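# Stock wall glove dispenser with two boxes from cart

## Task

A wall-mounted glove dispenser has three slots ordered left to right as small, medium and large. Take the two glove boxes sitting on the cart and place each one in the slot matching its size. The cart and the pedal bin are movable. When finished, release the boxes and back the robot away from them. The robot must not topple or finish in a tilted state, or the task fails.

## Robot and tools

ROBOT. A Hello Robot Stretch 3: a two-wheeled drive base (0.33 m long, 0.34 m wide), a lift that rides up a mast, and one telescoping arm that reaches out to the robot's RIGHT side, ending in a wrist with yaw, pitch and roll plus a two-finger gripper. The arm cannot reach forward; to shift the gripper forward or back you drive the base. The base cannot strafe. Turning in place pivots about the point midway between the drive wheels, 0.05 m behind the front edge; with the arm retracted and wrist folded the swept circle has radius 0.28 m, but an unfolded level gripper reaches beyond it.

FRAMES. Base frame: origin on the floor between the drive wheels, x ahead, y to the left, z up. hand_pose is reported in this frame at the point where closed fingertips meet; with all wrist joints at zero its x axis is up, y runs back along the arm toward the mast, z points to the robot's rear. The odometry frame is where the base frame sat when the scene began. Heading is positive leftward, -3.142 to 3.142; base_odometry counts wheel rotation, so wheel slip appears as travel.

execute_actions. Argument actions: a list holding one action, or empty (empty just reports state and images). An action may contain base, joints, or both, and optionally contact_limits; its motions begin together. base holds exactly one command: translate_m (metres, -1 to 1, a relative drive from the base's last reported position, positive forward) or rotate_rad (radians, -3.2 to 3.2, a relative turn in place, positive counter-clockwise seen from above). joints is a map of joint name to absolute target: lift_m 0 to 1.1 (arm height on mast), arm_m 0 to 0.52 (extension), wrist_yaw_rad -1.345 to 4.42 (0 along the arm, positive toward the front, 3.0 folded over the base), wrist_pitch_rad -1.57 to 0.451 (0 level, negative tips fingers down), wrist_roll_rad -2.911 to 2.911 (0 fingers side by side), gripper_m -0.089 to 0.179 (larger is wider; real fingertip gap is smaller by about 0.007 nearly closed and 0.025 fully open, zero under 0.007), head_pan_rad -3.953 to 1.73 (0 forward, positive left, -1.57 looks along the arm), head_tilt_rad -1.53 to 0.419 (negative looks down). Done tolerances: ±0.004 for lift_m, arm_m and gripper_m; ±0.02 for yaw, roll and head; ±0.05 for pitch. contact_limits accepts only arm_m: a motor_effort percentage (1 to 100) at which the arm motion halts; smaller is gentler, too small halts immediately; values above the maximum are clipped. cameras: list of head_camera, nav_camera, wrist_camera or all; omitted, null or all gives every camera, [] gives none. Bad keys or out-of-range numbers reject the whole call with no motion. No action runs past 15 s. Joints or base left out of an action may still be driving toward an earlier target without the status showing it.

wait: seconds 0 to 10; nothing new is commanded, then state and images come back. zoom_image: camera plus region [x0, y0, x1, y1] in pixels from the top-left of that camera's most recent full image, at most 504 by 504. finished_scene: scene number; ends the scene permanently and reports success.

RESULTS. base_status and joint_status give how each motion ended: done (for the base, wheels turned the commanded amount, slip included), off_target (stopped short, may still push), contact_stop, time_out, torque_fault (old target dropped). on_its_own covers uncommanded items; its "held at" is a target, not the actual position. The arm and lift stop on firm contact and then go slack until commanded again; a slack lift can sag under load, or be pushed up when fingers close on a surface. Base, wrist and head never stop on contact. A wrist servo overloaded for several seconds shuts off for 10 s and goes limp. motor_effort is percent of maximum, positive toward larger joint values, bracket is the peak; readings carry offsets and noise. Positive wheel effort drives forward. lidar_m: 12 ranges in metres from the base origin in 30-degree sectors, first straight ahead, counting counter-clockwise (4th left, 7th behind, 10th right); "-" is nothing seen; the scan plane is 0.17 m up, range 0.15 to 12 m, blind to clear objects and the robot, partly blocked by the mast and, with the lift low, by robot parts. wrist_depth_mm and head_depth_mm are 7x7 grids of median depth in mm (wrist 45 to 1000, head 280 to 4000, head image sideways). base_tilt is in degrees, forward and right positive, with a fixed bias up to about 4 degrees. turned_by_wheels and turned_by_imu give rotation since the previous result.

SPEED. Full base speed (0.30 m/s, 1.9 rad/s) only when stowed: lift_m under 0.30, arm_m under 0.03, wrist_yaw_rad over 2.54; otherwise 0.10 m/s and 0.63 rad/s.

GRIPPING. Command gripper_m below the box's width to hold; release by going at least 0.02 above the value where the fingers met it. Readings and done do not prove a grasp; check images. Overly hard squeezes trigger a stall guard that weakens grip; send a new value to re-squeeze.

CAUTIONS. Fold or unfold the wrist only with lift_m 0.32 to 0.95, wrist_pitch_rad -0.4 and roll near 0; after folding, lift may drop to 0.25. With yaw below -0.4 keep pitch at -0.5 or lower. Pushing into something rigid with the gripper above about 0.45 m can tip the robot, as can a second push after a contact_stop, driving while holding or pushing a fixed object, or snagging furniture (worst in reverse). If base_tilt shows a lean, reverse the last move in small steps, pull the gripper free, and lower lift_m to about 0.2 if still tipped. A stop reported in one call cancels later motion calls in the same reply. The robot keeps its last command while you think, and loose objects may occasionally be nudged. Avoid drops, slips, slams and hard impacts.

Each tool is called after "Emit:" as name(argument=value, ...), one argument or row to a line, values as JSON.

## Session

Emit:
execute_actions(
  actions=[],
)

Scene clock: 0.00 s.
base_odometry: x=+0.000 y=+0.000 heading=+0.000 (m, m, rad; odometry frame)
turned_by_wheels: +0.000 (rad since the last result)
turned_by_imu: +0.000 (rad since the last result)
base_tilt: forward=+0.3 right=+1.7 (deg)
lidar_m: 1.65 1.61 1.43 2.47 2.56 2.68 1.58 1.55 1.65 1.82 1.77 2.13
head_depth_mm: 1843 2042 1987 1974 1973 1958 1947 / 1844 1923 1893 1871 1861 1841 1837 / 1797 1827 1788 1780 1771 1754 1734 / 1735 1739 1728 1713 1706 1689 1669 / 1658 1661 1642 1630 1615 1605 1593 / 1590 1579 1557 1556 1552 1534 1522 / 1519 1509 1498 1491 1477 1468 1462
base_status: not commanded
joint_positions: lift_m=+0.431 arm_m=+0.001 wrist_yaw_rad=+3.055 wrist_pitch_rad=-0.319 wrist_roll_rad=+0.004 gripper_m=+0.037 head_pan_rad=-0.019 head_tilt_rad=-0.001
joint_status: not commanded
motor_effort: left_wheel=+1 right_wheel=-1 lift_m=+36 arm_m=-1 wrist_yaw_rad=+0 wrist_pitch_rad=+6 wrist_roll_rad=-1 gripper_m=+0 head_pan_rad=-1 head_tilt_rad=+2 (%)
hand_pose: x=-0.0008 y=+0.0894 z=+0.4666 quat_wxyz=(+0.143, +0.703, +0.082, +0.691) (m; base frame)
wrist_depth_mm: - - - - - - - / - - - - - - - / - - - - - - - / - - - - - - - / 975 958 - 948 958 938 937 / 788 797 - 783 804 769 770 / 663 662 - 662 636 652 649
pictures: head_camera (sideways: a quarter turn clockwise sets it upright), nav_camera (sideways: a quarter turn counterclockwise sets it upright), wrist_camera
Images, in order (width x height): head_camera 896x504, nav_camera 672x504, wrist_camera 644x364.

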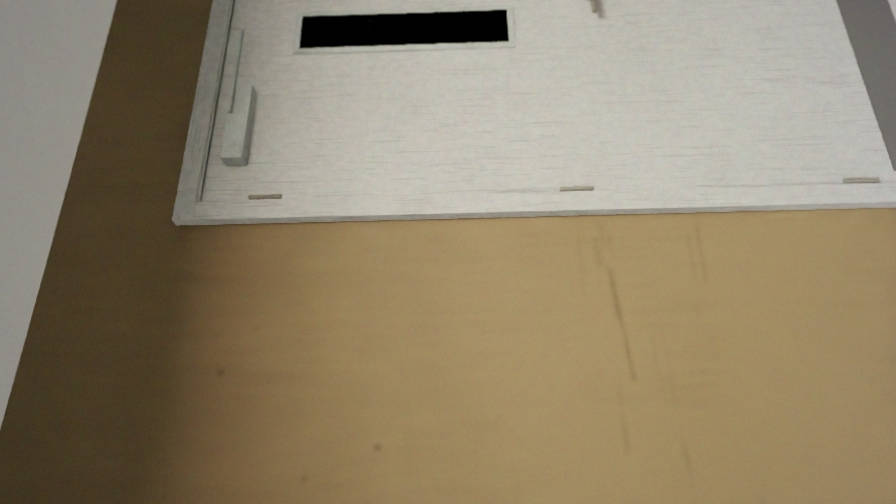

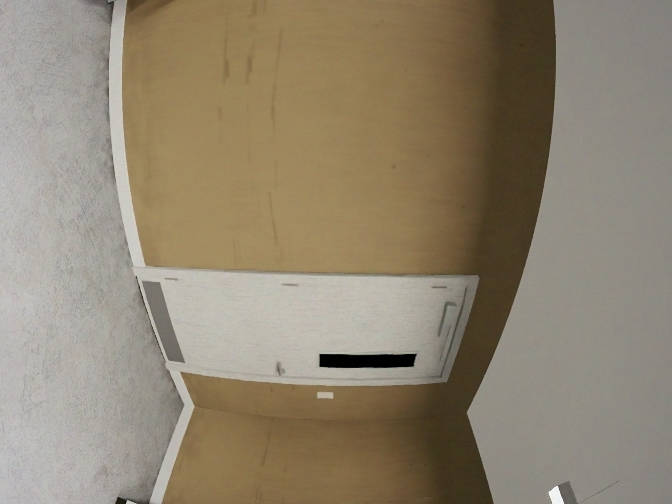

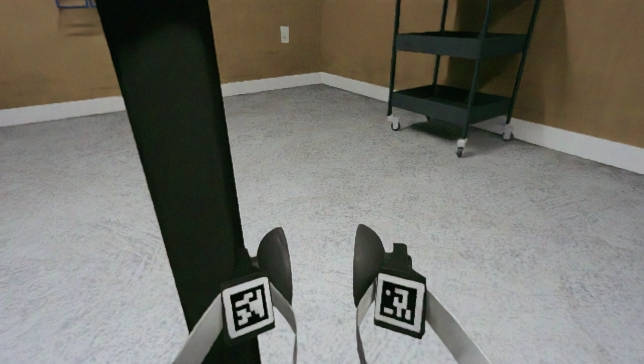

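Emit:
execute_actions(
  actions=[
    {"joints":{"head_pan_rad":1.5,"head_tilt_rad":-0.35,"lift_m":0.28}},
  ],
  cameras=["head_camera","nav_camera"],
)

Scene clock: 6.03 s.
base_odometry: x=+0.000 y=+0.000 heading=+0.000 (m, m, rad; odometry frame)
turned_by_wheels: +0.000 (rad since the last result)
turned_by_imu: +0.001 (rad since the last result)
base_tilt: forward=+0.3 right=+1.7 (deg)
lidar_m: 1.65 1.61 1.44 2.47 2.56 2.68 1.58 1.55 1.64 1.81 1.78 2.13
head_depth_mm: 1861 1941 2022 1618 1895 1786 1495 / 2092 2188 2285 2417 2426 1876 1488 / 2377 2522 2659 2802 2592 1893 1497 / 2480 2609 2743 2883 2600 1914 1505 / 2361 2467 2621 2732 2590 1905 1515 / 2241 2362 2461 2594 2613 1908 1520 / 2161 2243 2339 2446 2515 1939 1526
base_status: not commanded
joint_positions: lift_m=+0.280 arm_m=+0.001 wrist_yaw_rad=+3.055 wrist_pitch_rad=-0.320 wrist_roll_rad=+0.004 gripper_m=+0.037 head_pan_rad=+1.493 head_tilt_rad=-0.345
joint_status: all done
motor_effort: left_wheel=+0(1) right_wheel=+0(0) lift_m=+32(30) arm_m=+0(1) wrist_yaw_rad=+0(0) wrist_pitch_rad=+7(7) wrist_roll_rad=-1(1) gripper_m=-1(0) head_pan_rad=+4(39) head_tilt_rad=-2(29) (%)
hand_pose: x=-0.0008 y=+0.0893 z=+0.3155 quat_wxyz=(+0.143, +0.703, +0.082, +0.691) (m; base frame)
wrist_depth_mm: - - - - - - - / - - - - - - - / - - - - - - - / 922 911 916 912 906 913 904 / 720 715 737 701 704 698 693 / 586 580 - 577 588 573 567 / 491 489 - 504 469 479 476
pictures: head_camera (sideways: a quarter turn clockwise sets it upright), nav_camera (sideways: a quarter turn counterclockwise sets it upright)
Images, in order (width x height): head_camera 896x504, nav_camera 672x504.

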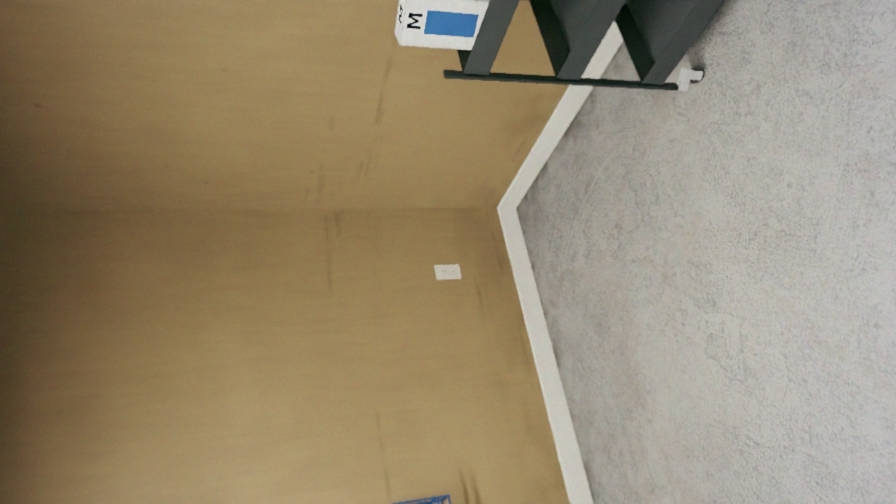

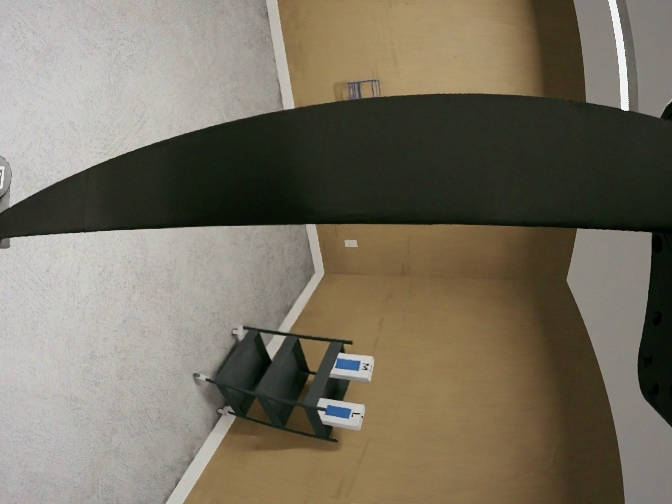

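Emit:
execute_actions(
  actions=[
    {"base":{"rotate_rad":1.3},"joints":{"head_pan_rad":-0.3,"head_tilt_rad":-0.4}},
  ],
  cameras=["head_camera","nav_camera"],
)

Emit:
execute_actions(
  actions=[
    {"joints":{"head_pan_rad":0.7,"head_tilt_rad":-0.3}},
  ],
  cameras=["head_camera","nav_camera"],
)

Scene clock: 15.53 s.
base_odometry: x=+0.000 y=+0.000 heading=+1.300 (m, m, rad; odometry frame)
turned_by_wheels: +1.300 (rad since the last result)
turned_by_imu: +1.289 (rad since the last result)
base_tilt: forward=+0.4 right=+1.6 (deg)
lidar_m: 1.43 2.53 2.54 2.43 1.55 1.56 1.86 1.78 1.78 1.81 1.62 1.44
head_depth_mm: 1367 1443 1527 1624 1741 1776 1430 / 1442 1515 1623 1726 1844 1782 1427 / 1525 1621 1721 1823 1956 1781 1433 / 1606 1725 1824 1637 1881 1730 1438 / 1722 1840 1971 1779 1932 1800 1446 / 1842 1973 2146 2344 2292 1799 1459 / 1972 2156 2318 2560 2406 1815 1458
base_status: done
joint_positions: lift_m=+0.280 arm_m=+0.001 wrist_yaw_rad=+3.055 wrist_pitch_rad=-0.320 wrist_roll_rad=+0.004 gripper_m=+0.037 head_pan_rad=-0.293 head_tilt_rad=-0.396
joint_status: all done
motor_effort: left_wheel=-3(11) right_wheel=+2(7) lift_m=+32(33) arm_m=-1(1) wrist_yaw_rad=+0(1) wrist_pitch_rad=+7(7) wrist_roll_rad=-1(1) gripper_m=-1(0) head_pan_rad=-4(38) head_tilt_rad=-2(10) (%)
hand_pose: x=-0.0008 y=+0.0893 z=+0.3155 quat_wxyz=(+0.143, +0.703, +0.082, +0.691) (m; base frame)
wrist_depth_mm: - - - - - - - / - - - - - - - / - - - - - - - / 952 918 925 914 908 901 907 / 728 717 743 703 696 704 695 / 587 581 - 575 603 568 570 / 491 489 - 504 466 488 480
pictures: head_camera (sideways: a quarter turn clockwise sets it upright), nav_camera (sideways: a quarter turn counterclockwise sets it upright)
Images, in order (width x height): head_camera 896x504, nav_camera 672x504.

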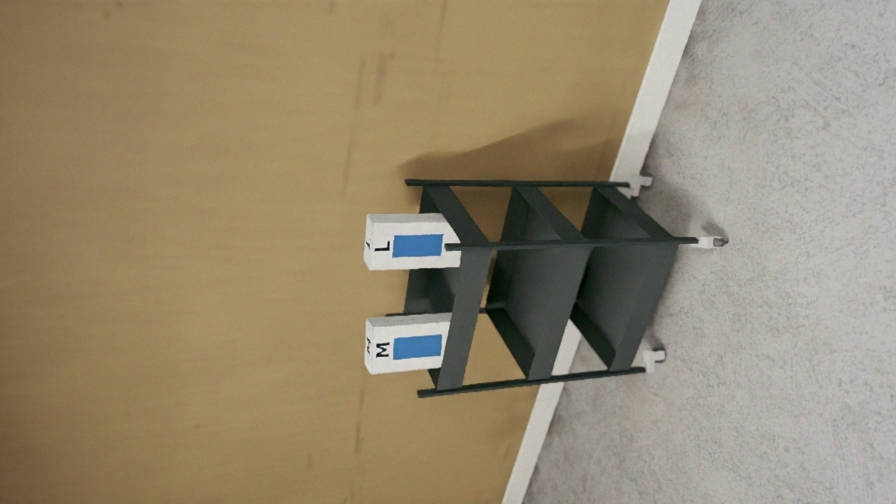

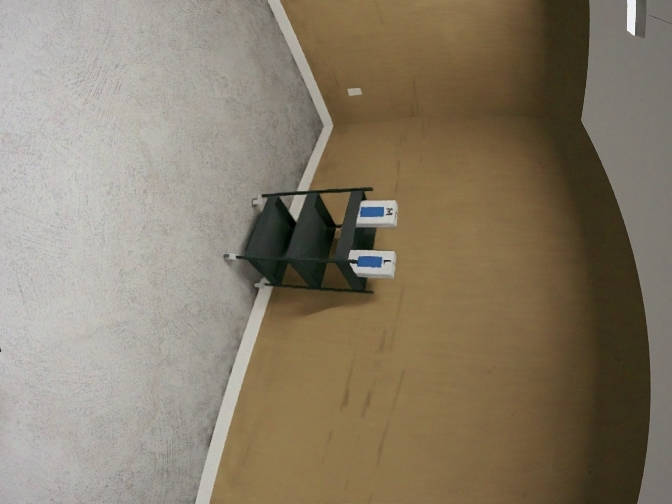

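Scene clock: 16.63 s.
base_odometry: x=+0.000 y=+0.000 heading=+1.300 (m, m, rad; odometry frame)
turned_by_wheels: +0.000 (rad since the last result)
turned_by_imu: +0.000 (rad since the last result)
base_tilt: forward=+0.3 right=+1.7 (deg)
lidar_m: 1.44 2.53 2.54 2.43 1.55 1.56 1.86 1.78 1.79 1.81 1.62 1.44
head_depth_mm: 2175 2283 2397 2526 2611 1967 1537 / 2181 2273 2395 2528 2616 1976 1541 / 2180 2274 2393 2517 2617 1991 1551 / 2187 2281 2413 2531 2599 1988 1551 / 2159 2284 2420 2514 2623 2004 1564 / 2162 2285 2394 2538 2623 2000 1575 / 2177 2287 2382 2517 2606 2018 1573
base_status: not commanded
joint_positions: lift_m=+0.280 arm_m=+0.001 wrist_yaw_rad=+3.055 wrist_pitch_rad=-0.320 wrist_roll_rad=+0.004 gripper_m=+0.037 head_pan_rad=+0.693 head_tilt_rad=-0.310
joint_status: all done
motor_effort: left_wheel=-2(2) right_wheel=+2(2) lift_m=+33(32) arm_m=-1(1) wrist_yaw_rad=-1(0) wrist_pitch_rad=+7(7) wrist_roll_rad=-1(1) gripper_m=+0(0) head_pan_rad=+3(40) head_tilt_rad=+6(19) (%)
hand_pose: x=-0.0008 y=+0.0893 z=+0.3155 quat_wxyz=(+0.143, +0.703, +0.082, +0.691) (m; base frame)
wrist_depth_mm: - - - - - - - / - - - - - - - / - - - - - - - / 936 937 927 916 894 904 901 / 719 717 740 705 705 699 696 / 579 583 - 569 593 571 569 / 490 490 - 502 469 480 481
pictures: head_camera (sideways: a quarter turn clockwise sets it upright), nav_camera (sideways: a quarter turn counterclockwise sets it upright)
Images, in order (width x height): head_camera 896x504, nav_camera 672x504.

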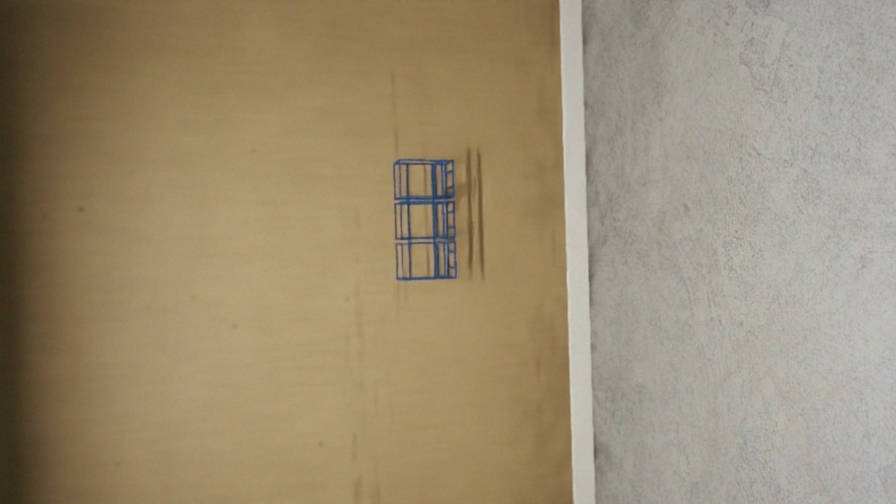

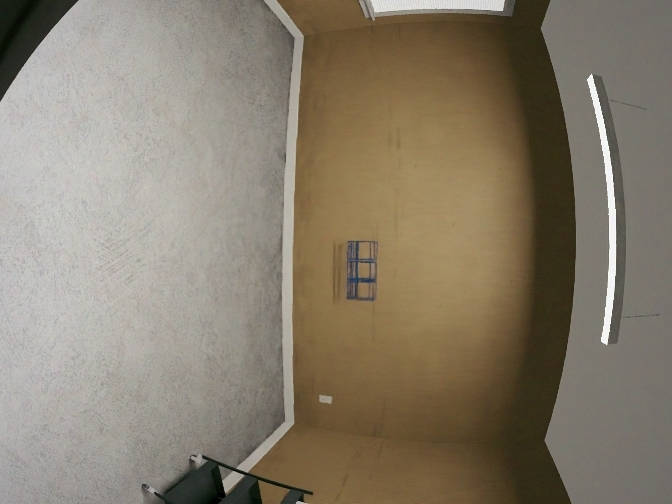

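Emit:
execute_actions(
  actions=[
    {"base":{"translate_m":0.95},"joints":{"head_pan_rad":-1.5,"head_tilt_rad":-0.6,"wrist_pitch_rad":-0.4}},
  ],
  cameras=[],
)

Emit:
execute_actions(
  actions=[
    {"base":{"rotate_rad":0.7},"joints":{"lift_m":0.85}},
  ],
  cameras=["head_camera","nav_camera"],
)

Scene clock: 35.53 s.
base_odometry: x=+0.254 y=+0.915 heading=+1.300 (m, m, rad; odometry frame)
turned_by_wheels: +0.000 (rad since the last result)
turned_by_imu: +0.005 (rad since the last result)
base_tilt: forward=+0.3 right=+1.7 (deg)
lidar_m: 0.68 1.82 1.83 2.19 2.19 2.20 2.64 2.50 1.79 1.10 0.98 0.57
head_depth_mm: 1247 1404 1583 1827 1810 1472 1235 / 1155 1278 1432 1632 1764 1473 1253 / 1072 1175 1311 1474 1669 1483 1249 / 996 1087 1198 1340 1513 1491 1250 / 933 1017 1113 1233 1372 1462 1258 / 881 948 1036 1132 1259 1380 1263 / 833 894 967 1055 1162 1286 1270
base_status: done
joint_positions: lift_m=+0.280 arm_m=+0.001 wrist_yaw_rad=+3.055 wrist_pitch_rad=-0.412 wrist_roll_rad=+0.004 gripper_m=+0.037 head_pan_rad=-1.493 head_tilt_rad=-0.593
joint_status: all done
motor_effort: left_wheel=-3(9) right_wheel=+2(7) lift_m=+32(33) arm_m=-1(1) wrist_yaw_rad=+0(0) wrist_pitch_rad=+6(6) wrist_roll_rad=+0(0) gripper_m=+0(1) head_pan_rad=-3(42) head_tilt_rad=-3(30) (%)
hand_pose: x=-0.0017 y=+0.0788 z=+0.2941 quat_wxyz=(+0.175, +0.699, +0.114, +0.684) (m; base frame)
wrist_depth_mm: - - - - - - - / - - - - - - - / - - - - - - 968 / 778 768 754 766 751 759 750 / 618 619 - 616 607 606 604 / 521 523 - 529 534 512 513 / 451 - - - 431 442 442
pictures: none
No camera images: the call's "cameras" was empty. Leave "cameras" out to get every camera's image.

Scene clock: 41.53 s.
base_odometry: x=+0.254 y=+0.915 heading=+2.000 (m, m, rad; odometry frame)
turned_by_wheels: +0.700 (rad since the last result)
turned_by_imu: +0.696 (rad since the last result)
base_tilt: forward=+0.4 right=+1.7 (deg)
lidar_m: 1.82 1.88 2.53 2.19 2.26 2.60 2.50 1.43 1.02 0.57 0.59 1.36
head_depth_mm: 792 868 956 1067 1209 1372 1294 / 798 875 964 1079 1220 1389 1271 / 805 880 975 1092 1244 1404 1273 / 807 887 984 1062 1180 1095 1180 / 812 896 992 835 881 1010 1131 / 823 904 1000 1052 905 1018 1136 / 828 909 1008 1075 845 1017 1139
base_status: done
joint_positions: lift_m=+0.850 arm_m=+0.001 wrist_yaw_rad=+3.055 wrist_pitch_rad=-0.412 wrist_roll_rad=+0.004 gripper_m=+0.037 head_pan_rad=-1.493 head_tilt_rad=-0.593
joint_status: all done
motor_effort: left_wheel=-2(9) right_wheel=+2(7) lift_m=+39(42) arm_m=-1(1) wrist_yaw_rad=+0(0) wrist_pitch_rad=+7(7) wrist_roll_rad=+0(1) gripper_m=+0(1) head_pan_rad=-4(4) head_tilt_rad=-3(4) (%)
hand_pose: x=-0.0017 y=+0.0787 z=+0.8638 quat_wxyz=(+0.175, +0.699, +0.114, +0.684) (m; base frame)
wrist_depth_mm: - - - - - - - / - - - - - - - / - - - - - - - / - - - - - - - / - - - - - - - / - - - - - - - / - - - - - - -
pictures: head_camera (sideways: a quarter turn clockwise sets it upright), nav_camera (sideways: a quarter turn counterclockwise sets it upright)
Images, in order (width x height): head_camera 896x504, nav_camera 672x504.

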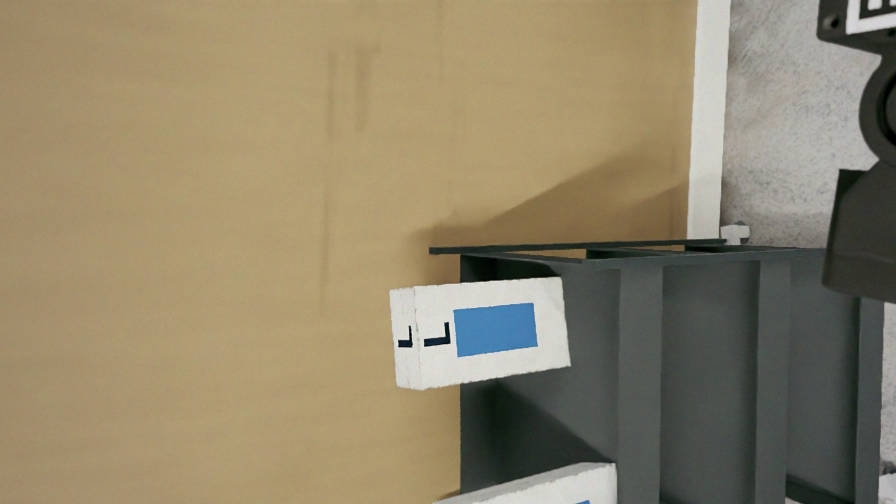

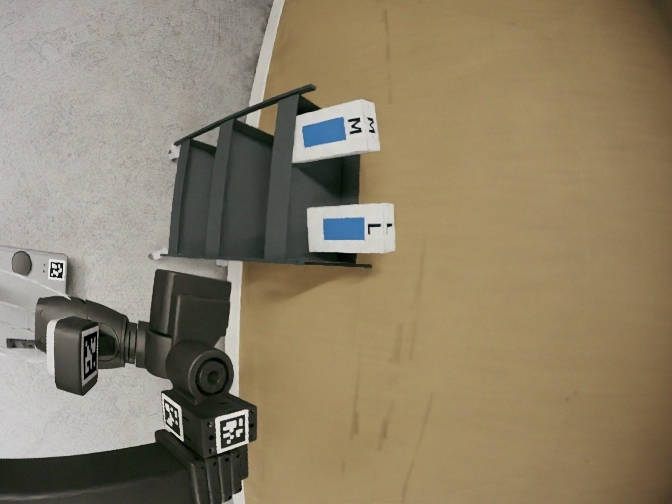

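Emit:
execute_actions(
  actions=[
    {"base":{"translate_m":0.17},"joints":{"wrist_yaw_rad":0,"gripper_m":0.179,"head_pan_rad":-1.57}},
  ],
  cameras=[],
)

Emit:
execute_actions(
  actions=[
    {"joints":{"wrist_pitch_rad":0,"lift_m":0.76,"arm_m":0.08}},
  ],
)

Scene clock: 50.83 s.
base_odometry: x=+0.184 y=+1.070 heading=+2.000 (m, m, rad; odometry frame)
turned_by_wheels: +0.000 (rad since the last result)
turned_by_imu: +0.002 (rad since the last result)
base_tilt: forward=+0.3 right=+1.6 (deg)
lidar_m: 1.65 1.70 2.30 2.20 2.26 2.78 2.68 1.42 1.02 0.56 0.58 1.36
head_depth_mm: 802 880 974 1092 1236 1370 1305 / 805 882 976 1090 1238 1400 1271 / 802 879 976 1035 878 785 - / 803 880 973 812 870 984 1039 / 803 880 973 1043 903 965 1084 / 804 880 976 1039 795 990 1088 / 805 884 976 1038 748 991 1191
base_status: done
joint_positions: lift_m=+0.850 arm_m=+0.001 wrist_yaw_rad=+0.003 wrist_pitch_rad=-0.412 wrist_roll_rad=+0.004 gripper_m=+0.179 head_pan_rad=-1.563 head_tilt_rad=-0.593
joint_status: all done
motor_effort: left_wheel=-3(4) right_wheel=+1(5) lift_m=+39(39) arm_m=-1(1) wrist_yaw_rad=-2(5) wrist_pitch_rad=+7(6) wrist_roll_rad=-1(0) gripper_m=+0(84) head_pan_rad=-4(15) head_tilt_rad=-3(3) (%)
hand_pose: x=-0.0208 y=-0.3706 z=+0.8638 quat_wxyz=(+0.691, +0.146, -0.693, -0.144) (m; base frame)
wrist_depth_mm: 640 646 643 652 669 677 686 / 346 679 673 487 720 736 739 / 361 403 674 529 785 798 806 / 397 426 567 555 865 873 881 / 407 408 411 418 961 955 - / 416 702 712 726 - - - / - 612 629 614 - - -
pictures: none
No camera images: the call's "cameras" was empty. Leave "cameras" out to get every camera's image.

Scene clock: 52.63 s.
base_odometry: x=+0.184 y=+1.070 heading=+2.000 (m, m, rad; odometry frame)
turned_by_wheels: +0.000 (rad since the last result)
turned_by_imu: +0.000 (rad since the last result)
base_tilt: forward=+0.3 right=+1.6 (deg)
lidar_m: 1.65 1.71 2.30 2.20 2.26 2.78 2.67 1.43 1.02 0.56 0.58 1.36
head_depth_mm: 802 879 973 1088 1240 1400 - / 801 877 975 1092 1213 1404 - / 803 877 974 1037 874 - - / 806 881 974 814 868 970 1080 / 806 882 974 1046 935 986 1081 / 804 884 978 1039 794 991 1090 / 806 884 978 1041 749 989 1188
base_status: not commanded
joint_positions: lift_m=+0.760 arm_m=+0.080 wrist_yaw_rad=+0.002 wrist_pitch_rad=-0.024 wrist_roll_rad=+0.004 gripper_m=+0.179 head_pan_rad=-1.563 head_tilt_rad=-0.593
joint_status: all done
motor_effort: left_wheel=-3(3) right_wheel=+2(2) lift_m=+33(38) arm_m=+5(7) wrist_yaw_rad=-2(2) wrist_pitch_rad=+13(14) wrist_roll_rad=-1(0) gripper_m=-1(0) head_pan_rad=-4(4) head_tilt_rad=-4(4) (%)
hand_pose: x=-0.0208 y=-0.4801 z=+0.8685 quat_wxyz=(+0.706, +0.010, -0.708, -0.008) (m; base frame)
wrist_depth_mm: 586 592 599 603 614 627 632 / 604 610 612 625 630 638 653 / 620 624 632 638 643 662 667 / 294 640 409 421 668 672 679 / 295 653 578 433 686 700 695 / 298 577 507 443 701 716 723 / - 418 430 426 719 737 -
pictures: head_camera (sideways: a quarter turn clockwise sets it upright), nav_camera (sideways: a quarter turn counterclockwise sets it upright), wrist_camera
Images, in order (width x height): head_camera 896x504, nav_camera 672x504, wrist_camera 644x364.

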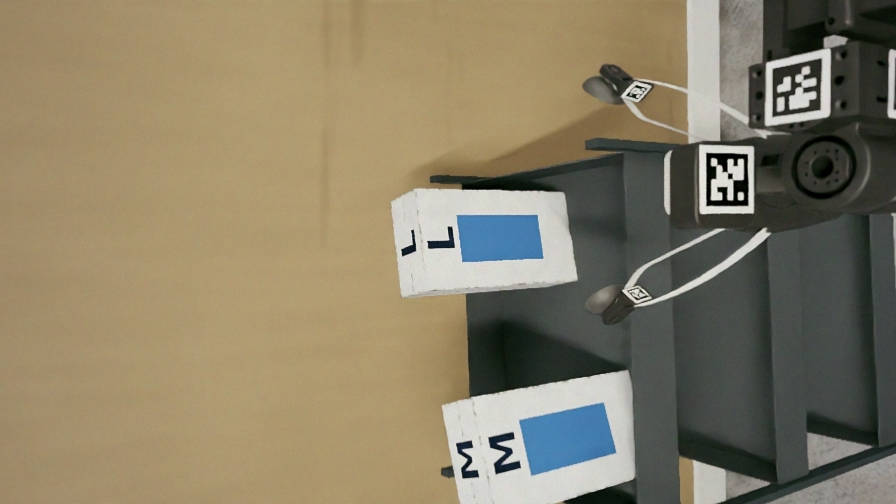

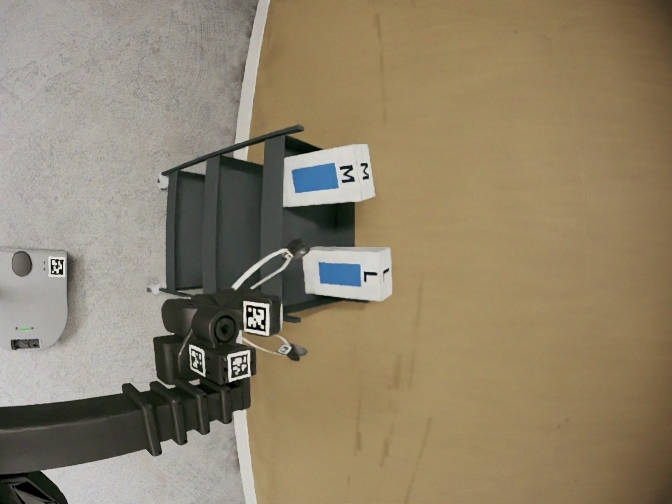

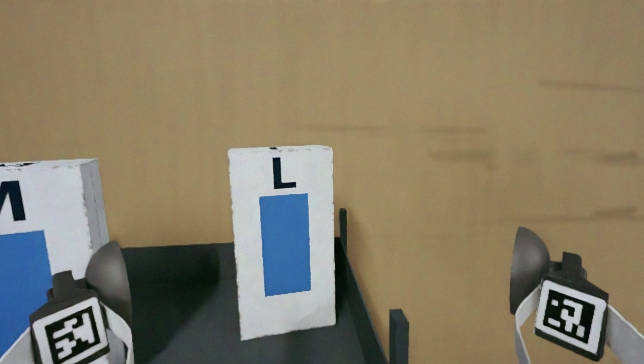

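Emit:
execute_actions(
  actions=[
    {"base":{"rotate_rad":0.14},"joints":{"wrist_yaw_rad":0.04}},
  ],
  cameras=[],
)

Emit:
execute_actions(
  actions=[
    {"base":{"translate_m":-0.065},"joints":{"arm_m":0.2}},
  ],
  cameras=["head_camera","wrist_camera"],
)

Scene clock: 63.13 s.
base_odometry: x=+0.184 y=+1.070 heading=+2.139 (m, m, rad; odometry frame)
turned_by_wheels: +0.140 (rad since the last result)
turned_by_imu: +0.140 (rad since the last result)
base_tilt: forward=+0.3 right=+1.7 (deg)
lidar_m: 1.65 1.78 2.68 2.20 2.36 2.69 2.62 1.25 0.57 0.56 0.60 1.59
head_depth_mm: 783 854 941 1050 1177 1358 - / 790 866 955 962 879 966 - / 802 877 973 822 869 - - / 814 894 991 1056 902 1008 1104 / 826 904 1006 1053 791 1011 1129 / 836 919 1020 743 774 991 1160 / 847 938 1042 1175 1311 1474 1269
base_status: done
joint_positions: lift_m=+0.760 arm_m=+0.080 wrist_yaw_rad=+0.038 wrist_pitch_rad=-0.024 wrist_roll_rad=+0.004 gripper_m=+0.179 head_pan_rad=-1.563 head_tilt_rad=-0.593
joint_status: all done
motor_effort: left_wheel=-1(7) right_wheel=+2(6) lift_m=+32(32) arm_m=+5(6) wrist_yaw_rad=+2(4) wrist_pitch_rad=+13(13) wrist_roll_rad=+0(0) gripper_m=+0(1) head_pan_rad=-4(4) head_tilt_rad=-4(3) (%)
hand_pose: x=-0.0118 y=-0.4800 z=+0.8685 quat_wxyz=(+0.706, +0.022, -0.708, +0.004) (m; base frame)
wrist_depth_mm: 685 650 629 614 591 579 553 / 693 673 658 629 611 593 571 / 720 696 673 646 618 605 584 / 742 314 676 656 404 621 603 / 771 321 609 599 419 640 619 / 797 330 502 500 428 665 628 / - 340 394 427 421 369 -
pictures: none
No camera images: the call's "cameras" was empty. Leave "cameras" out to get every camera's image.

Scene clock: 65.43 s.
base_odometry: x=+0.219 y=+1.015 heading=+2.139 (m, m, rad; odometry frame)
turned_by_wheels: +0.000 (rad since the last result)
turned_by_imu: +0.000 (rad since the last result)
base_tilt: forward=+0.3 right=+1.7 (deg)
lidar_m: 1.72 1.85 2.79 2.21 2.37 2.64 2.59 1.24 0.98 0.55 0.60 1.58
head_depth_mm: 775 848 933 1042 1161 - 1205 / 785 859 947 1047 1173 - 1231 / 796 873 962 823 873 - 1024 / 806 888 978 838 871 985 1078 / 818 900 997 1065 873 1014 1133 / 828 911 1015 766 781 1018 1122 / 841 930 1033 1099 784 990 1243
base_status: done
joint_positions: lift_m=+0.760 arm_m=+0.200 wrist_yaw_rad=+0.038 wrist_pitch_rad=-0.024 wrist_roll_rad=+0.004 gripper_m=+0.179 head_pan_rad=-1.563 head_tilt_rad=-0.593
joint_status: all done
motor_effort: left_wheel=-2(7) right_wheel=+2(4) lift_m=+32(33) arm_m=+5(6) wrist_yaw_rad=+1(1) wrist_pitch_rad=+13(13) wrist_roll_rad=-1(1) gripper_m=+0(0) head_pan_rad=-4(4) head_tilt_rad=-4(4) (%)
hand_pose: x=-0.0117 y=-0.6000 z=+0.8687 quat_wxyz=(+0.706, +0.022, -0.708, +0.005) (m; base frame)
wrist_depth_mm: 542 532 512 498 481 466 454 / 569 543 525 505 493 476 460 / 582 558 543 520 503 490 471 / 254 573 559 283 510 503 481 / 231 597 576 291 523 515 497 / 217 501 494 300 468 532 505 / - 426 428 308 385 543 -
pictures: head_camera (sideways: a quarter turn clockwise sets it upright), wrist_camera
Images, in order (width x height): head_camera 896x504, wrist_camera 644x364.

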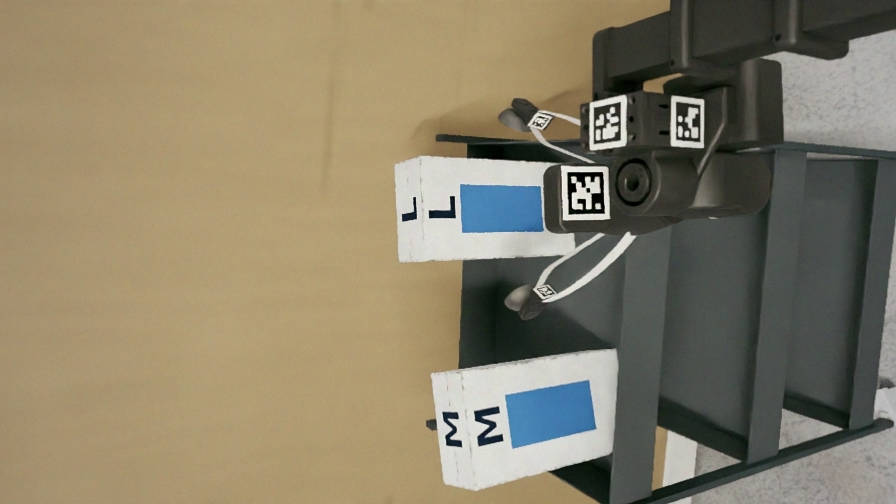

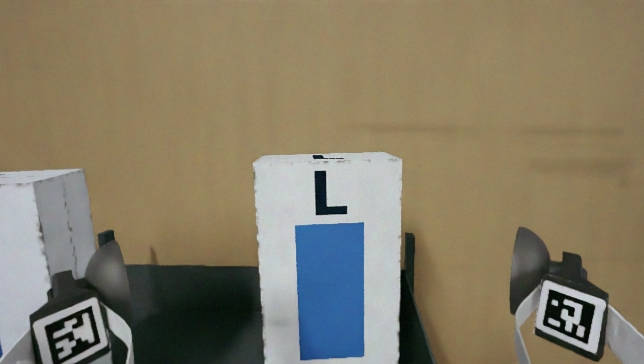

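Emit:
execute_actions(
  actions=[
    {"joints":{"arm_m":0.31}},
  ],
  cameras=["wrist_camera"],
)

Scene clock: 73.07 s.
base_odometry: x=+0.219 y=+1.015 heading=+2.139 (m, m, rad; odometry frame)
turned_by_wheels: +0.000 (rad since the last result)
turned_by_imu: +0.001 (rad since the last result)
base_tilt: forward=+0.3 right=+1.7 (deg)
lidar_m: 1.71 1.85 2.79 2.21 2.37 2.62 2.60 1.24 0.98 0.55 0.60 1.57
head_depth_mm: 774 845 934 1040 1147 - 1233 / 785 857 949 1045 - 1365 1245 / 796 872 965 801 - 968 1024 / 805 883 982 838 870 984 1082 / 818 896 999 1065 905 1011 1130 / 829 913 1016 766 780 1017 1126 / 841 925 1028 1100 781 994 1242
base_status: not commanded
joint_positions: lift_m=+0.760 arm_m=+0.310 wrist_yaw_rad=+0.038 wrist_pitch_rad=-0.024 wrist_roll_rad=+0.004 gripper_m=+0.179 head_pan_rad=-1.563 head_tilt_rad=-0.593
joint_status: all done
motor_effort: left_wheel=-2(2) right_wheel=+2(2) lift_m=+33(33) arm_m=+6(8) wrist_yaw_rad=+1(1) wrist_pitch_rad=+13(13) wrist_roll_rad=-1(1) gripper_m=+0(0) head_pan_rad=-3(4) head_tilt_rad=-4(4) (%)
hand_pose: x=-0.0117 y=-0.7100 z=+0.8687 quat_wxyz=(+0.706, +0.022, -0.708, +0.005) (m; base frame)
wrist_depth_mm: 434 421 404 392 382 367 358 / 450 434 421 404 390 377 366 / 461 447 429 413 400 389 374 / 472 460 229 182 179 400 387 / 495 468 176 177 180 409 397 / 509 483 181 182 186 422 402 / - 393 188 188 191 432 -
pictures: wrist_camera
Images, in order (width x height): wrist_camera 644x364.

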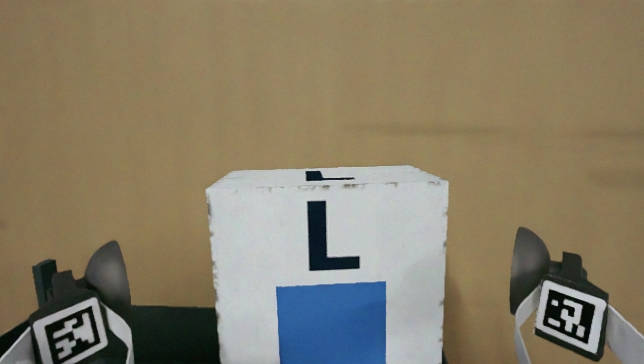

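Emit:
execute_actions(
  actions=[
    {"joints":{"arm_m":0.372,"lift_m":0.765}},
  ],
  cameras=["wrist_camera","head_camera"],
)

Emit:
execute_actions(
  actions=[
    {"joints":{"gripper_m":0.08}},
  ],
  cameras=["wrist_camera","head_camera"],
)

Scene clock: 78.90 s.
base_odometry: x=+0.219 y=+1.015 heading=+2.139 (m, m, rad; odometry frame)
turned_by_wheels: +0.000 (rad since the last result)
turned_by_imu: +0.001 (rad since the last result)
base_tilt: forward=+0.3 right=+1.7 (deg)
lidar_m: 1.71 1.84 2.78 2.21 2.36 2.63 2.59 1.24 0.98 0.55 0.60 1.58
head_depth_mm: 775 845 935 1033 1152 - 1241 / 785 859 949 1022 1253 1367 1245 / 794 872 965 1023 839 956 1022 / 807 884 981 1018 872 983 1077 / 817 899 997 1059 904 1011 1132 / 829 913 1012 767 782 1014 1126 / 841 925 1032 1102 785 990 1239
base_status: not commanded
joint_positions: lift_m=+0.765 arm_m=+0.372 wrist_yaw_rad=+0.038 wrist_pitch_rad=-0.024 wrist_roll_rad=+0.004 gripper_m=+0.179 head_pan_rad=-1.563 head_tilt_rad=-0.593
joint_status: all done
motor_effort: left_wheel=-2(2) right_wheel=+1(2) lift_m=+39(39) arm_m=+5(6) wrist_yaw_rad=+1(1) wrist_pitch_rad=+13(13) wrist_roll_rad=-1(1) gripper_m=+0(0) head_pan_rad=-4(3) head_tilt_rad=-3(3) (%)
hand_pose: x=-0.0117 y=-0.7720 z=+0.8735 quat_wxyz=(+0.706, +0.022, -0.708, +0.005) (m; base frame)
wrist_depth_mm: 370 359 347 333 326 315 306 / 383 370 356 344 333 323 314 / 393 378 365 355 342 330 322 / 409 391 375 361 347 341 330 / 419 401 115 114 116 120 338 / 433 113 114 116 118 120 342 / - 322 118 119 122 125 -
pictures: head_camera (sideways: a quarter turn clockwise sets it upright), wrist_camera
Images, in order (width x height): head_camera 896x504, wrist_camera 644x364.

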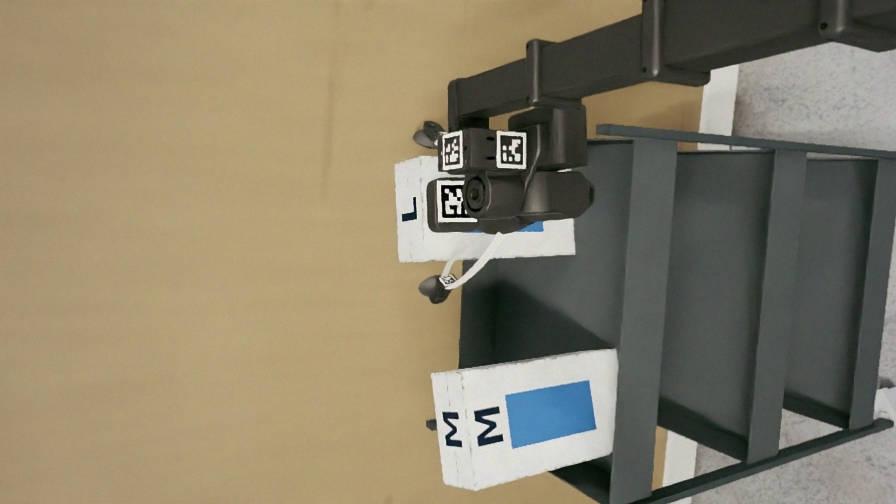

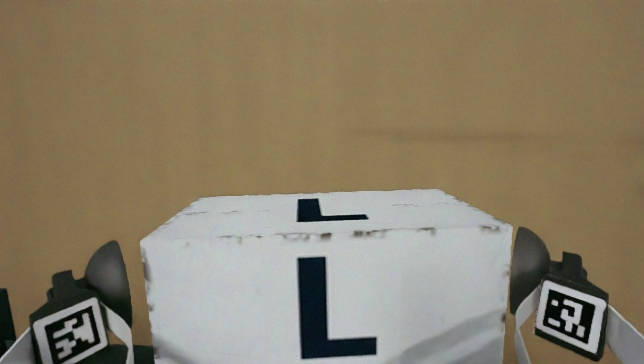

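Scene clock: 80.37 s.
base_odometry: x=+0.219 y=+1.015 heading=+2.139 (m, m, rad; odometry frame)
turned_by_wheels: +0.000 (rad since the last result)
turned_by_imu: +0.000 (rad since the last result)
base_tilt: forward=+0.4 right=+1.6 (deg)
lidar_m: 1.71 1.85 2.79 2.21 2.37 2.63 2.60 1.25 0.98 0.55 0.60 1.58
head_depth_mm: 774 847 930 1041 1155 - 1251 / 784 860 950 1028 1246 1365 1244 / 794 873 967 816 841 956 1025 / 806 884 981 1039 871 983 1078 / 819 900 1000 1066 904 1013 1127 / 827 910 1016 769 780 1015 1122 / 841 925 1034 1102 783 992 1242
base_status: not commanded
joint_positions: lift_m=+0.765 arm_m=+0.372 wrist_yaw_rad=+0.038 wrist_pitch_rad=-0.022 wrist_roll_rad=+0.004 gripper_m=+0.081 head_pan_rad=-1.563 head_tilt_rad=-0.593
joint_status: all done
motor_effort: left_wheel=-3(3) right_wheel=+3(3) lift_m=+39(39) arm_m=+5(5) wrist_yaw_rad=+1(1) wrist_pitch_rad=+12(13) wrist_roll_rad=+0(0) gripper_m=-23(96) head_pan_rad=-4(4) head_tilt_rad=-2(3) (%)
hand_pose: x=-0.0117 y=-0.7720 z=+0.8738 quat_wxyz=(+0.706, +0.022, -0.708, +0.005) (m; base frame)
wrist_depth_mm: 370 359 347 335 324 316 308 / 381 369 354 343 333 323 312 / 392 380 368 356 344 332 322 / 405 390 375 358 346 340 328 / 419 402 122 123 126 345 338 / 435 124 124 126 128 130 347 / 440 126 127 129 130 369 352
pictures: head_camera (sideways: a quarter turn clockwise sets it upright), wrist_camera
Images, in order (width x height): head_camera 896x504, wrist_camera 644x364.

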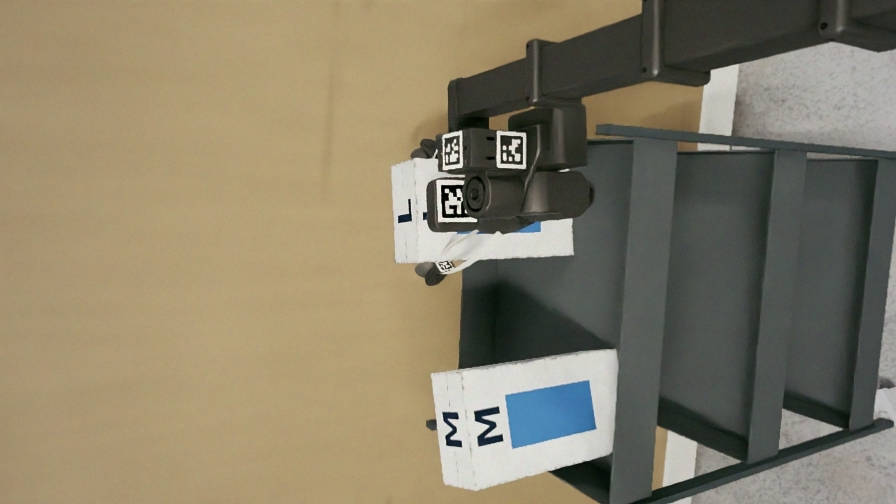

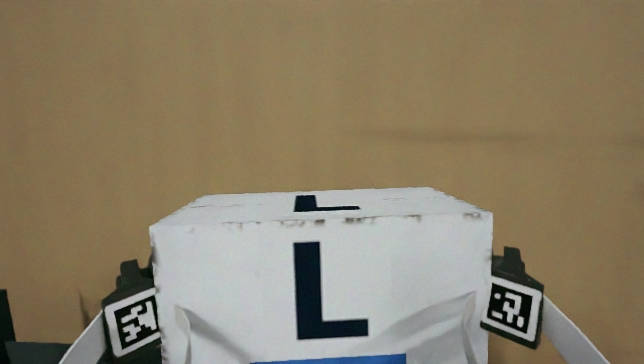

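Emit:
execute_actions(
  actions=[
    {"joints":{"gripper_m":0.02}},
  ],
  cameras=["wrist_camera"],
)

Emit:
execute_actions(
  actions=[
    {"joints":{"lift_m":0.8}},
  ],
  cameras=["wrist_camera","head_camera"],
)

Scene clock: 87.83 s.
base_odometry: x=+0.219 y=+1.015 heading=+2.139 (m, m, rad; odometry frame)
turned_by_wheels: +0.000 (rad since the last result)
turned_by_imu: +0.001 (rad since the last result)
base_tilt: forward=+0.3 right=+1.7 (deg)
lidar_m: 1.72 1.85 2.79 2.21 2.38 2.63 2.60 1.24 0.98 0.55 0.60 1.58
head_depth_mm: 775 846 933 1042 1152 - 1249 / 783 859 949 1031 1248 1359 1245 / 797 871 963 818 843 956 1025 / 806 886 979 1017 871 986 1075 / 817 897 996 1063 903 1012 1131 / 828 912 1015 769 782 1018 1125 / 840 924 1028 1104 784 993 1236
base_status: not commanded
joint_positions: lift_m=+0.765 arm_m=+0.372 wrist_yaw_rad=+0.038 wrist_pitch_rad=-0.022 wrist_roll_rad=+0.004 gripper_m=+0.022 head_pan_rad=-1.563 head_tilt_rad=-0.593
joint_status: all done
motor_effort: left_wheel=-4(3) right_wheel=+3(3) lift_m=+39(39) arm_m=+5(6) wrist_yaw_rad=+1(2) wrist_pitch_rad=+12(12) wrist_roll_rad=-1(1) gripper_m=-46(100) head_pan_rad=-4(3) head_tilt_rad=-4(4) (%)
hand_pose: x=-0.0117 y=-0.7720 z=+0.8738 quat_wxyz=(+0.706, +0.022, -0.708, +0.005) (m; base frame)
wrist_depth_mm: 369 359 348 337 325 316 306 / 379 370 354 345 333 323 312 / 395 381 366 353 342 332 321 / 407 391 377 358 347 339 331 / 419 399 122 124 126 346 338 / 431 124 124 126 128 130 346 / 440 126 127 129 131 364 353
pictures: wrist_camera
Images, in order (width x height): wrist_camera 644x364.

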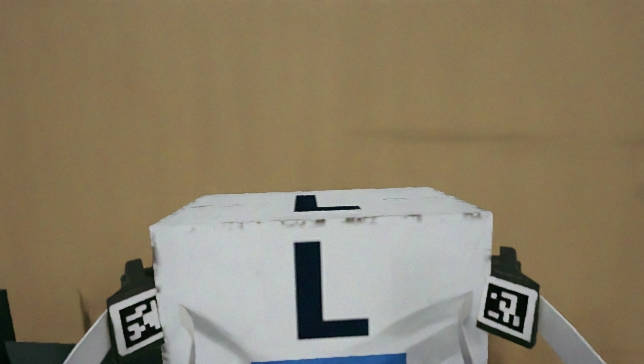

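Scene clock: 88.97 s.
base_odometry: x=+0.219 y=+1.015 heading=+2.139 (m, m, rad; odometry frame)
turned_by_wheels: +0.000 (rad since the last result)
turned_by_imu: +0.000 (rad since the last result)
base_tilt: forward=+0.4 right=+1.7 (deg)
lidar_m: 1.71 1.86 2.78 2.20 2.38 2.62 2.60 1.24 0.98 0.55 0.60 1.57
head_depth_mm: 775 846 933 1031 - - 1222 / 786 856 945 1016 1225 1369 1249 / 797 871 962 - 868 958 1023 / 805 884 979 833 870 983 1080 / 818 899 1001 1065 904 1013 1129 / 828 912 1015 768 783 1015 1122 / 842 925 1028 1101 785 994 1238
base_status: not commanded
joint_positions: lift_m=+0.800 arm_m=+0.372 wrist_yaw_rad=+0.038 wrist_pitch_rad=-0.067 wrist_roll_rad=+0.004 gripper_m=+0.029 head_pan_rad=-1.563 head_tilt_rad=-0.593
joint_status: all done
on_its_own: gripper_m is held at +0.028, not at your +0.020, by its stall guard, which is still easing; wrist_pitch_rad is at rest, and its effort (+37) is outside its rest range (-20 to +32)
motor_effort: left_wheel=-2(4) right_wheel=+2(3) lift_m=+44(44) arm_m=+5(5) wrist_yaw_rad=+1(1) wrist_pitch_rad=+37(40) wrist_roll_rad=+0(1) gripper_m=-30(46) head_pan_rad=-3(4) head_tilt_rad=-3(4) (%)
hand_pose: x=-0.0118 y=-0.7705 z=+0.8972 quat_wxyz=(+0.706, +0.037, -0.707, -0.011) (m; base frame)
wrist_depth_mm: 368 354 341 331 321 310 303 / 378 367 353 342 329 320 312 / 392 378 364 352 342 331 321 / 409 393 378 360 348 340 329 / 427 405 123 124 126 347 340 / 441 124 124 126 128 130 353 / 457 126 127 129 131 378 364
pictures: head_camera (sideways: a quarter turn clockwise sets it upright), wrist_camera
Images, in order (width x height): head_camera 896x504, wrist_camera 644x364.

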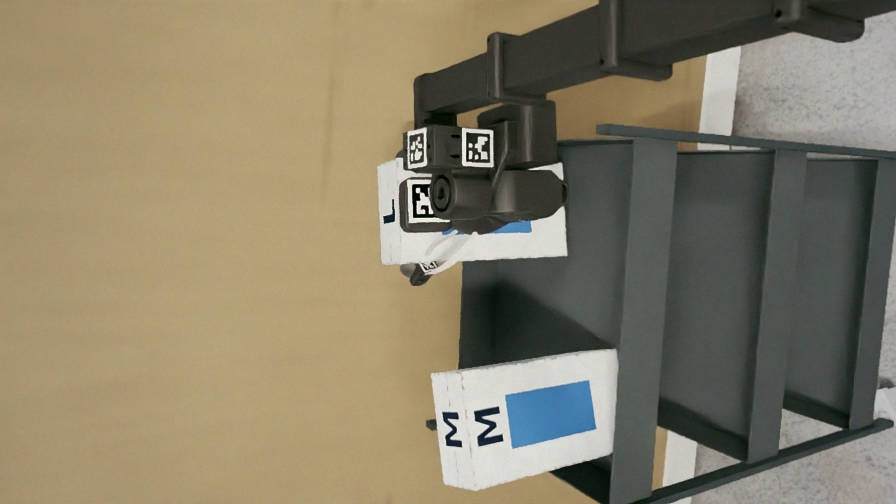

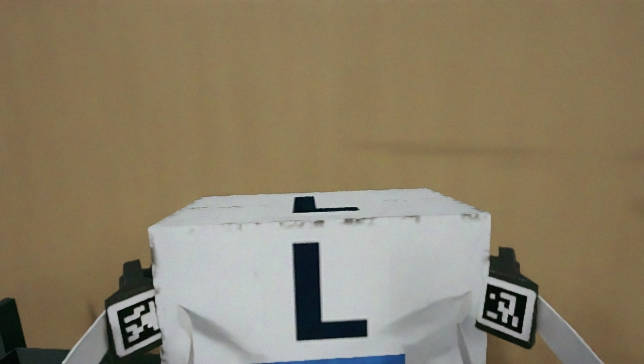

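Emit:
execute_actions(
  actions=[
    {"joints":{"lift_m":0.95,"gripper_m":0.06,"wrist_pitch_rad":0.045}},
  ],
  cameras=["wrist_camera"],
)

Emit:
execute_actions(
  actions=[
    {"base":{"rotate_rad":0.19},"joints":{"arm_m":0}},
  ],
  cameras=["wrist_camera","nav_camera"],
)

Scene clock: 98.53 s.
base_odometry: x=+0.219 y=+1.015 heading=+2.139 (m, m, rad; odometry frame)
turned_by_wheels: +0.000 (rad since the last result)
turned_by_imu: +0.001 (rad since the last result)
base_tilt: forward=+0.3 right=+1.7 (deg)
lidar_m: 1.72 1.85 2.80 2.21 2.37 2.62 2.60 1.24 0.99 0.55 0.60 1.57
head_depth_mm: 777 844 - 1062 1177 1352 1242 / 784 852 - 1058 1195 1359 1243 / 796 861 - 1009 896 954 1024 / 808 879 726 1021 901 985 1078 / 816 899 997 1062 904 1014 1129 / 829 916 1015 768 780 1015 1123 / 838 927 1033 1102 787 994 1240
base_status: not commanded
joint_positions: lift_m=+0.950 arm_m=+0.372 wrist_yaw_rad=+0.038 wrist_pitch_rad=-0.030 wrist_roll_rad=+0.004 gripper_m=+0.069 head_pan_rad=-1.563 head_tilt_rad=-0.593
joint_status: wrist_pitch_rad off_target (ended at -0.030, target +0.045); gripper_m off_target (ended at +0.069, target +0.060); the others done
on_its_own: gripper_m is held at +0.070, not at your +0.060, by its stall guard, which is still easing; wrist_pitch_rad is at rest, and its effort (+42) is outside its rest range (-20 to +32)
motor_effort: left_wheel=-3(2) right_wheel=+2(2) lift_m=+44(48) arm_m=+5(5) wrist_yaw_rad=+1(2) wrist_pitch_rad=+42(47) wrist_roll_rad=-1(0) gripper_m=-10(67) head_pan_rad=-3(4) head_tilt_rad=-5(3) (%)
hand_pose: x=-0.0117 y=-0.7718 z=+1.0566 quat_wxyz=(+0.706, +0.024, -0.708, +0.003) (m; base frame)
wrist_depth_mm: 370 356 346 334 322 315 305 / 380 366 356 344 333 322 311 / 393 377 366 354 343 329 321 / 407 392 376 361 348 340 329 / 424 405 123 125 126 346 337 / 434 124 124 127 128 130 349 / 451 125 127 128 131 370 355
pictures: wrist_camera
Images, in order (width x height): wrist_camera 644x364.

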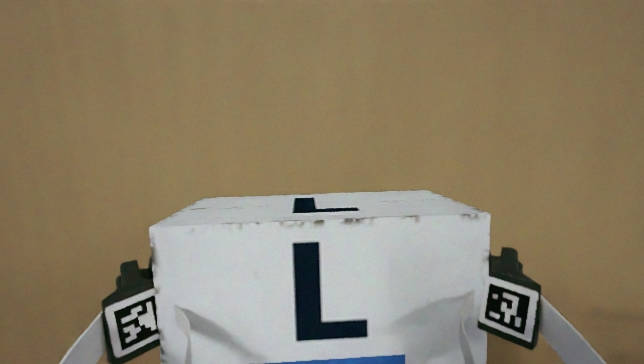

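Scene clock: 102.47 s.
base_odometry: x=+0.219 y=+1.015 heading=+2.329 (m, m, rad; odometry frame)
turned_by_wheels: +0.190 (rad since the last result)
turned_by_imu: +0.189 (rad since the last result)
base_tilt: forward=+0.3 right=+1.6 (deg)
lidar_m: 1.72 2.04 2.80 2.20 2.62 2.60 1.82 1.10 0.55 0.56 0.65 1.72
head_depth_mm: 772 841 921 998 952 - - / 798 868 956 405 860 - - / 823 898 993 397 - - - / 844 933 1035 392 418 480 1156 / 875 968 1077 771 800 1036 1174 / 906 998 1123 1262 1380 1457 1259 / 940 1041 1176 1343 1568 1503 1269
base_status: done
joint_positions: lift_m=+0.950 arm_m=+0.001 wrist_yaw_rad=+0.038 wrist_pitch_rad=-0.027 wrist_roll_rad=+0.000 gripper_m=+0.086 head_pan_rad=-1.563 head_tilt_rad=-0.593
joint_status: all done
on_its_own: gripper_m is held at +0.085, not at your +0.060, by its stall guard, which is still easing; wrist_pitch_rad is at rest, and its effort (+40) is outside its rest range (-20 to +32)
motor_effort: left_wheel=-3(9) right_wheel=+3(9) lift_m=+44(44) arm_m=-6(6) wrist_yaw_rad=+1(3) wrist_pitch_rad=+40(42) wrist_roll_rad=+2(2) gripper_m=-21(26) head_pan_rad=-4(3) head_tilt_rad=-3(3) (%)
hand_pose: x=-0.0117 y=-0.4012 z=+1.0574 quat_wxyz=(+0.707, +0.023, -0.706, +0.004) (m; base frame)
wrist_depth_mm: 938 847 782 712 657 609 573 / - 884 804 731 679 633 584 / - 920 831 762 696 637 598 / - 941 838 752 690 655 606 / - 990 123 124 127 657 629 / - 124 125 126 128 131 634 / - 126 126 129 131 708 653
pictures: nav_camera (sideways: a quarter turn counterclockwise sets it upright), wrist_camera
Images, in order (width x height): nav_camera 672x504, wrist_camera 644x364.

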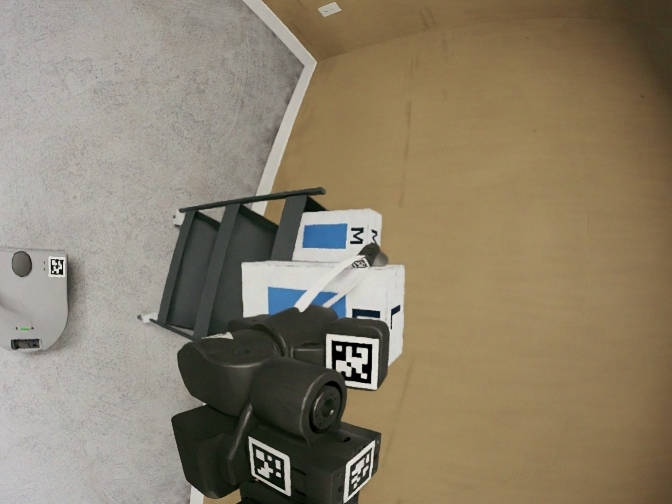

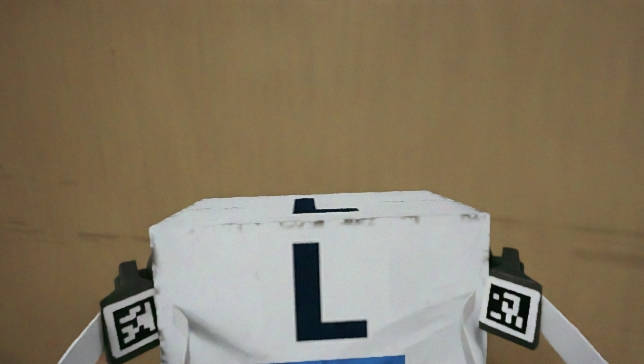

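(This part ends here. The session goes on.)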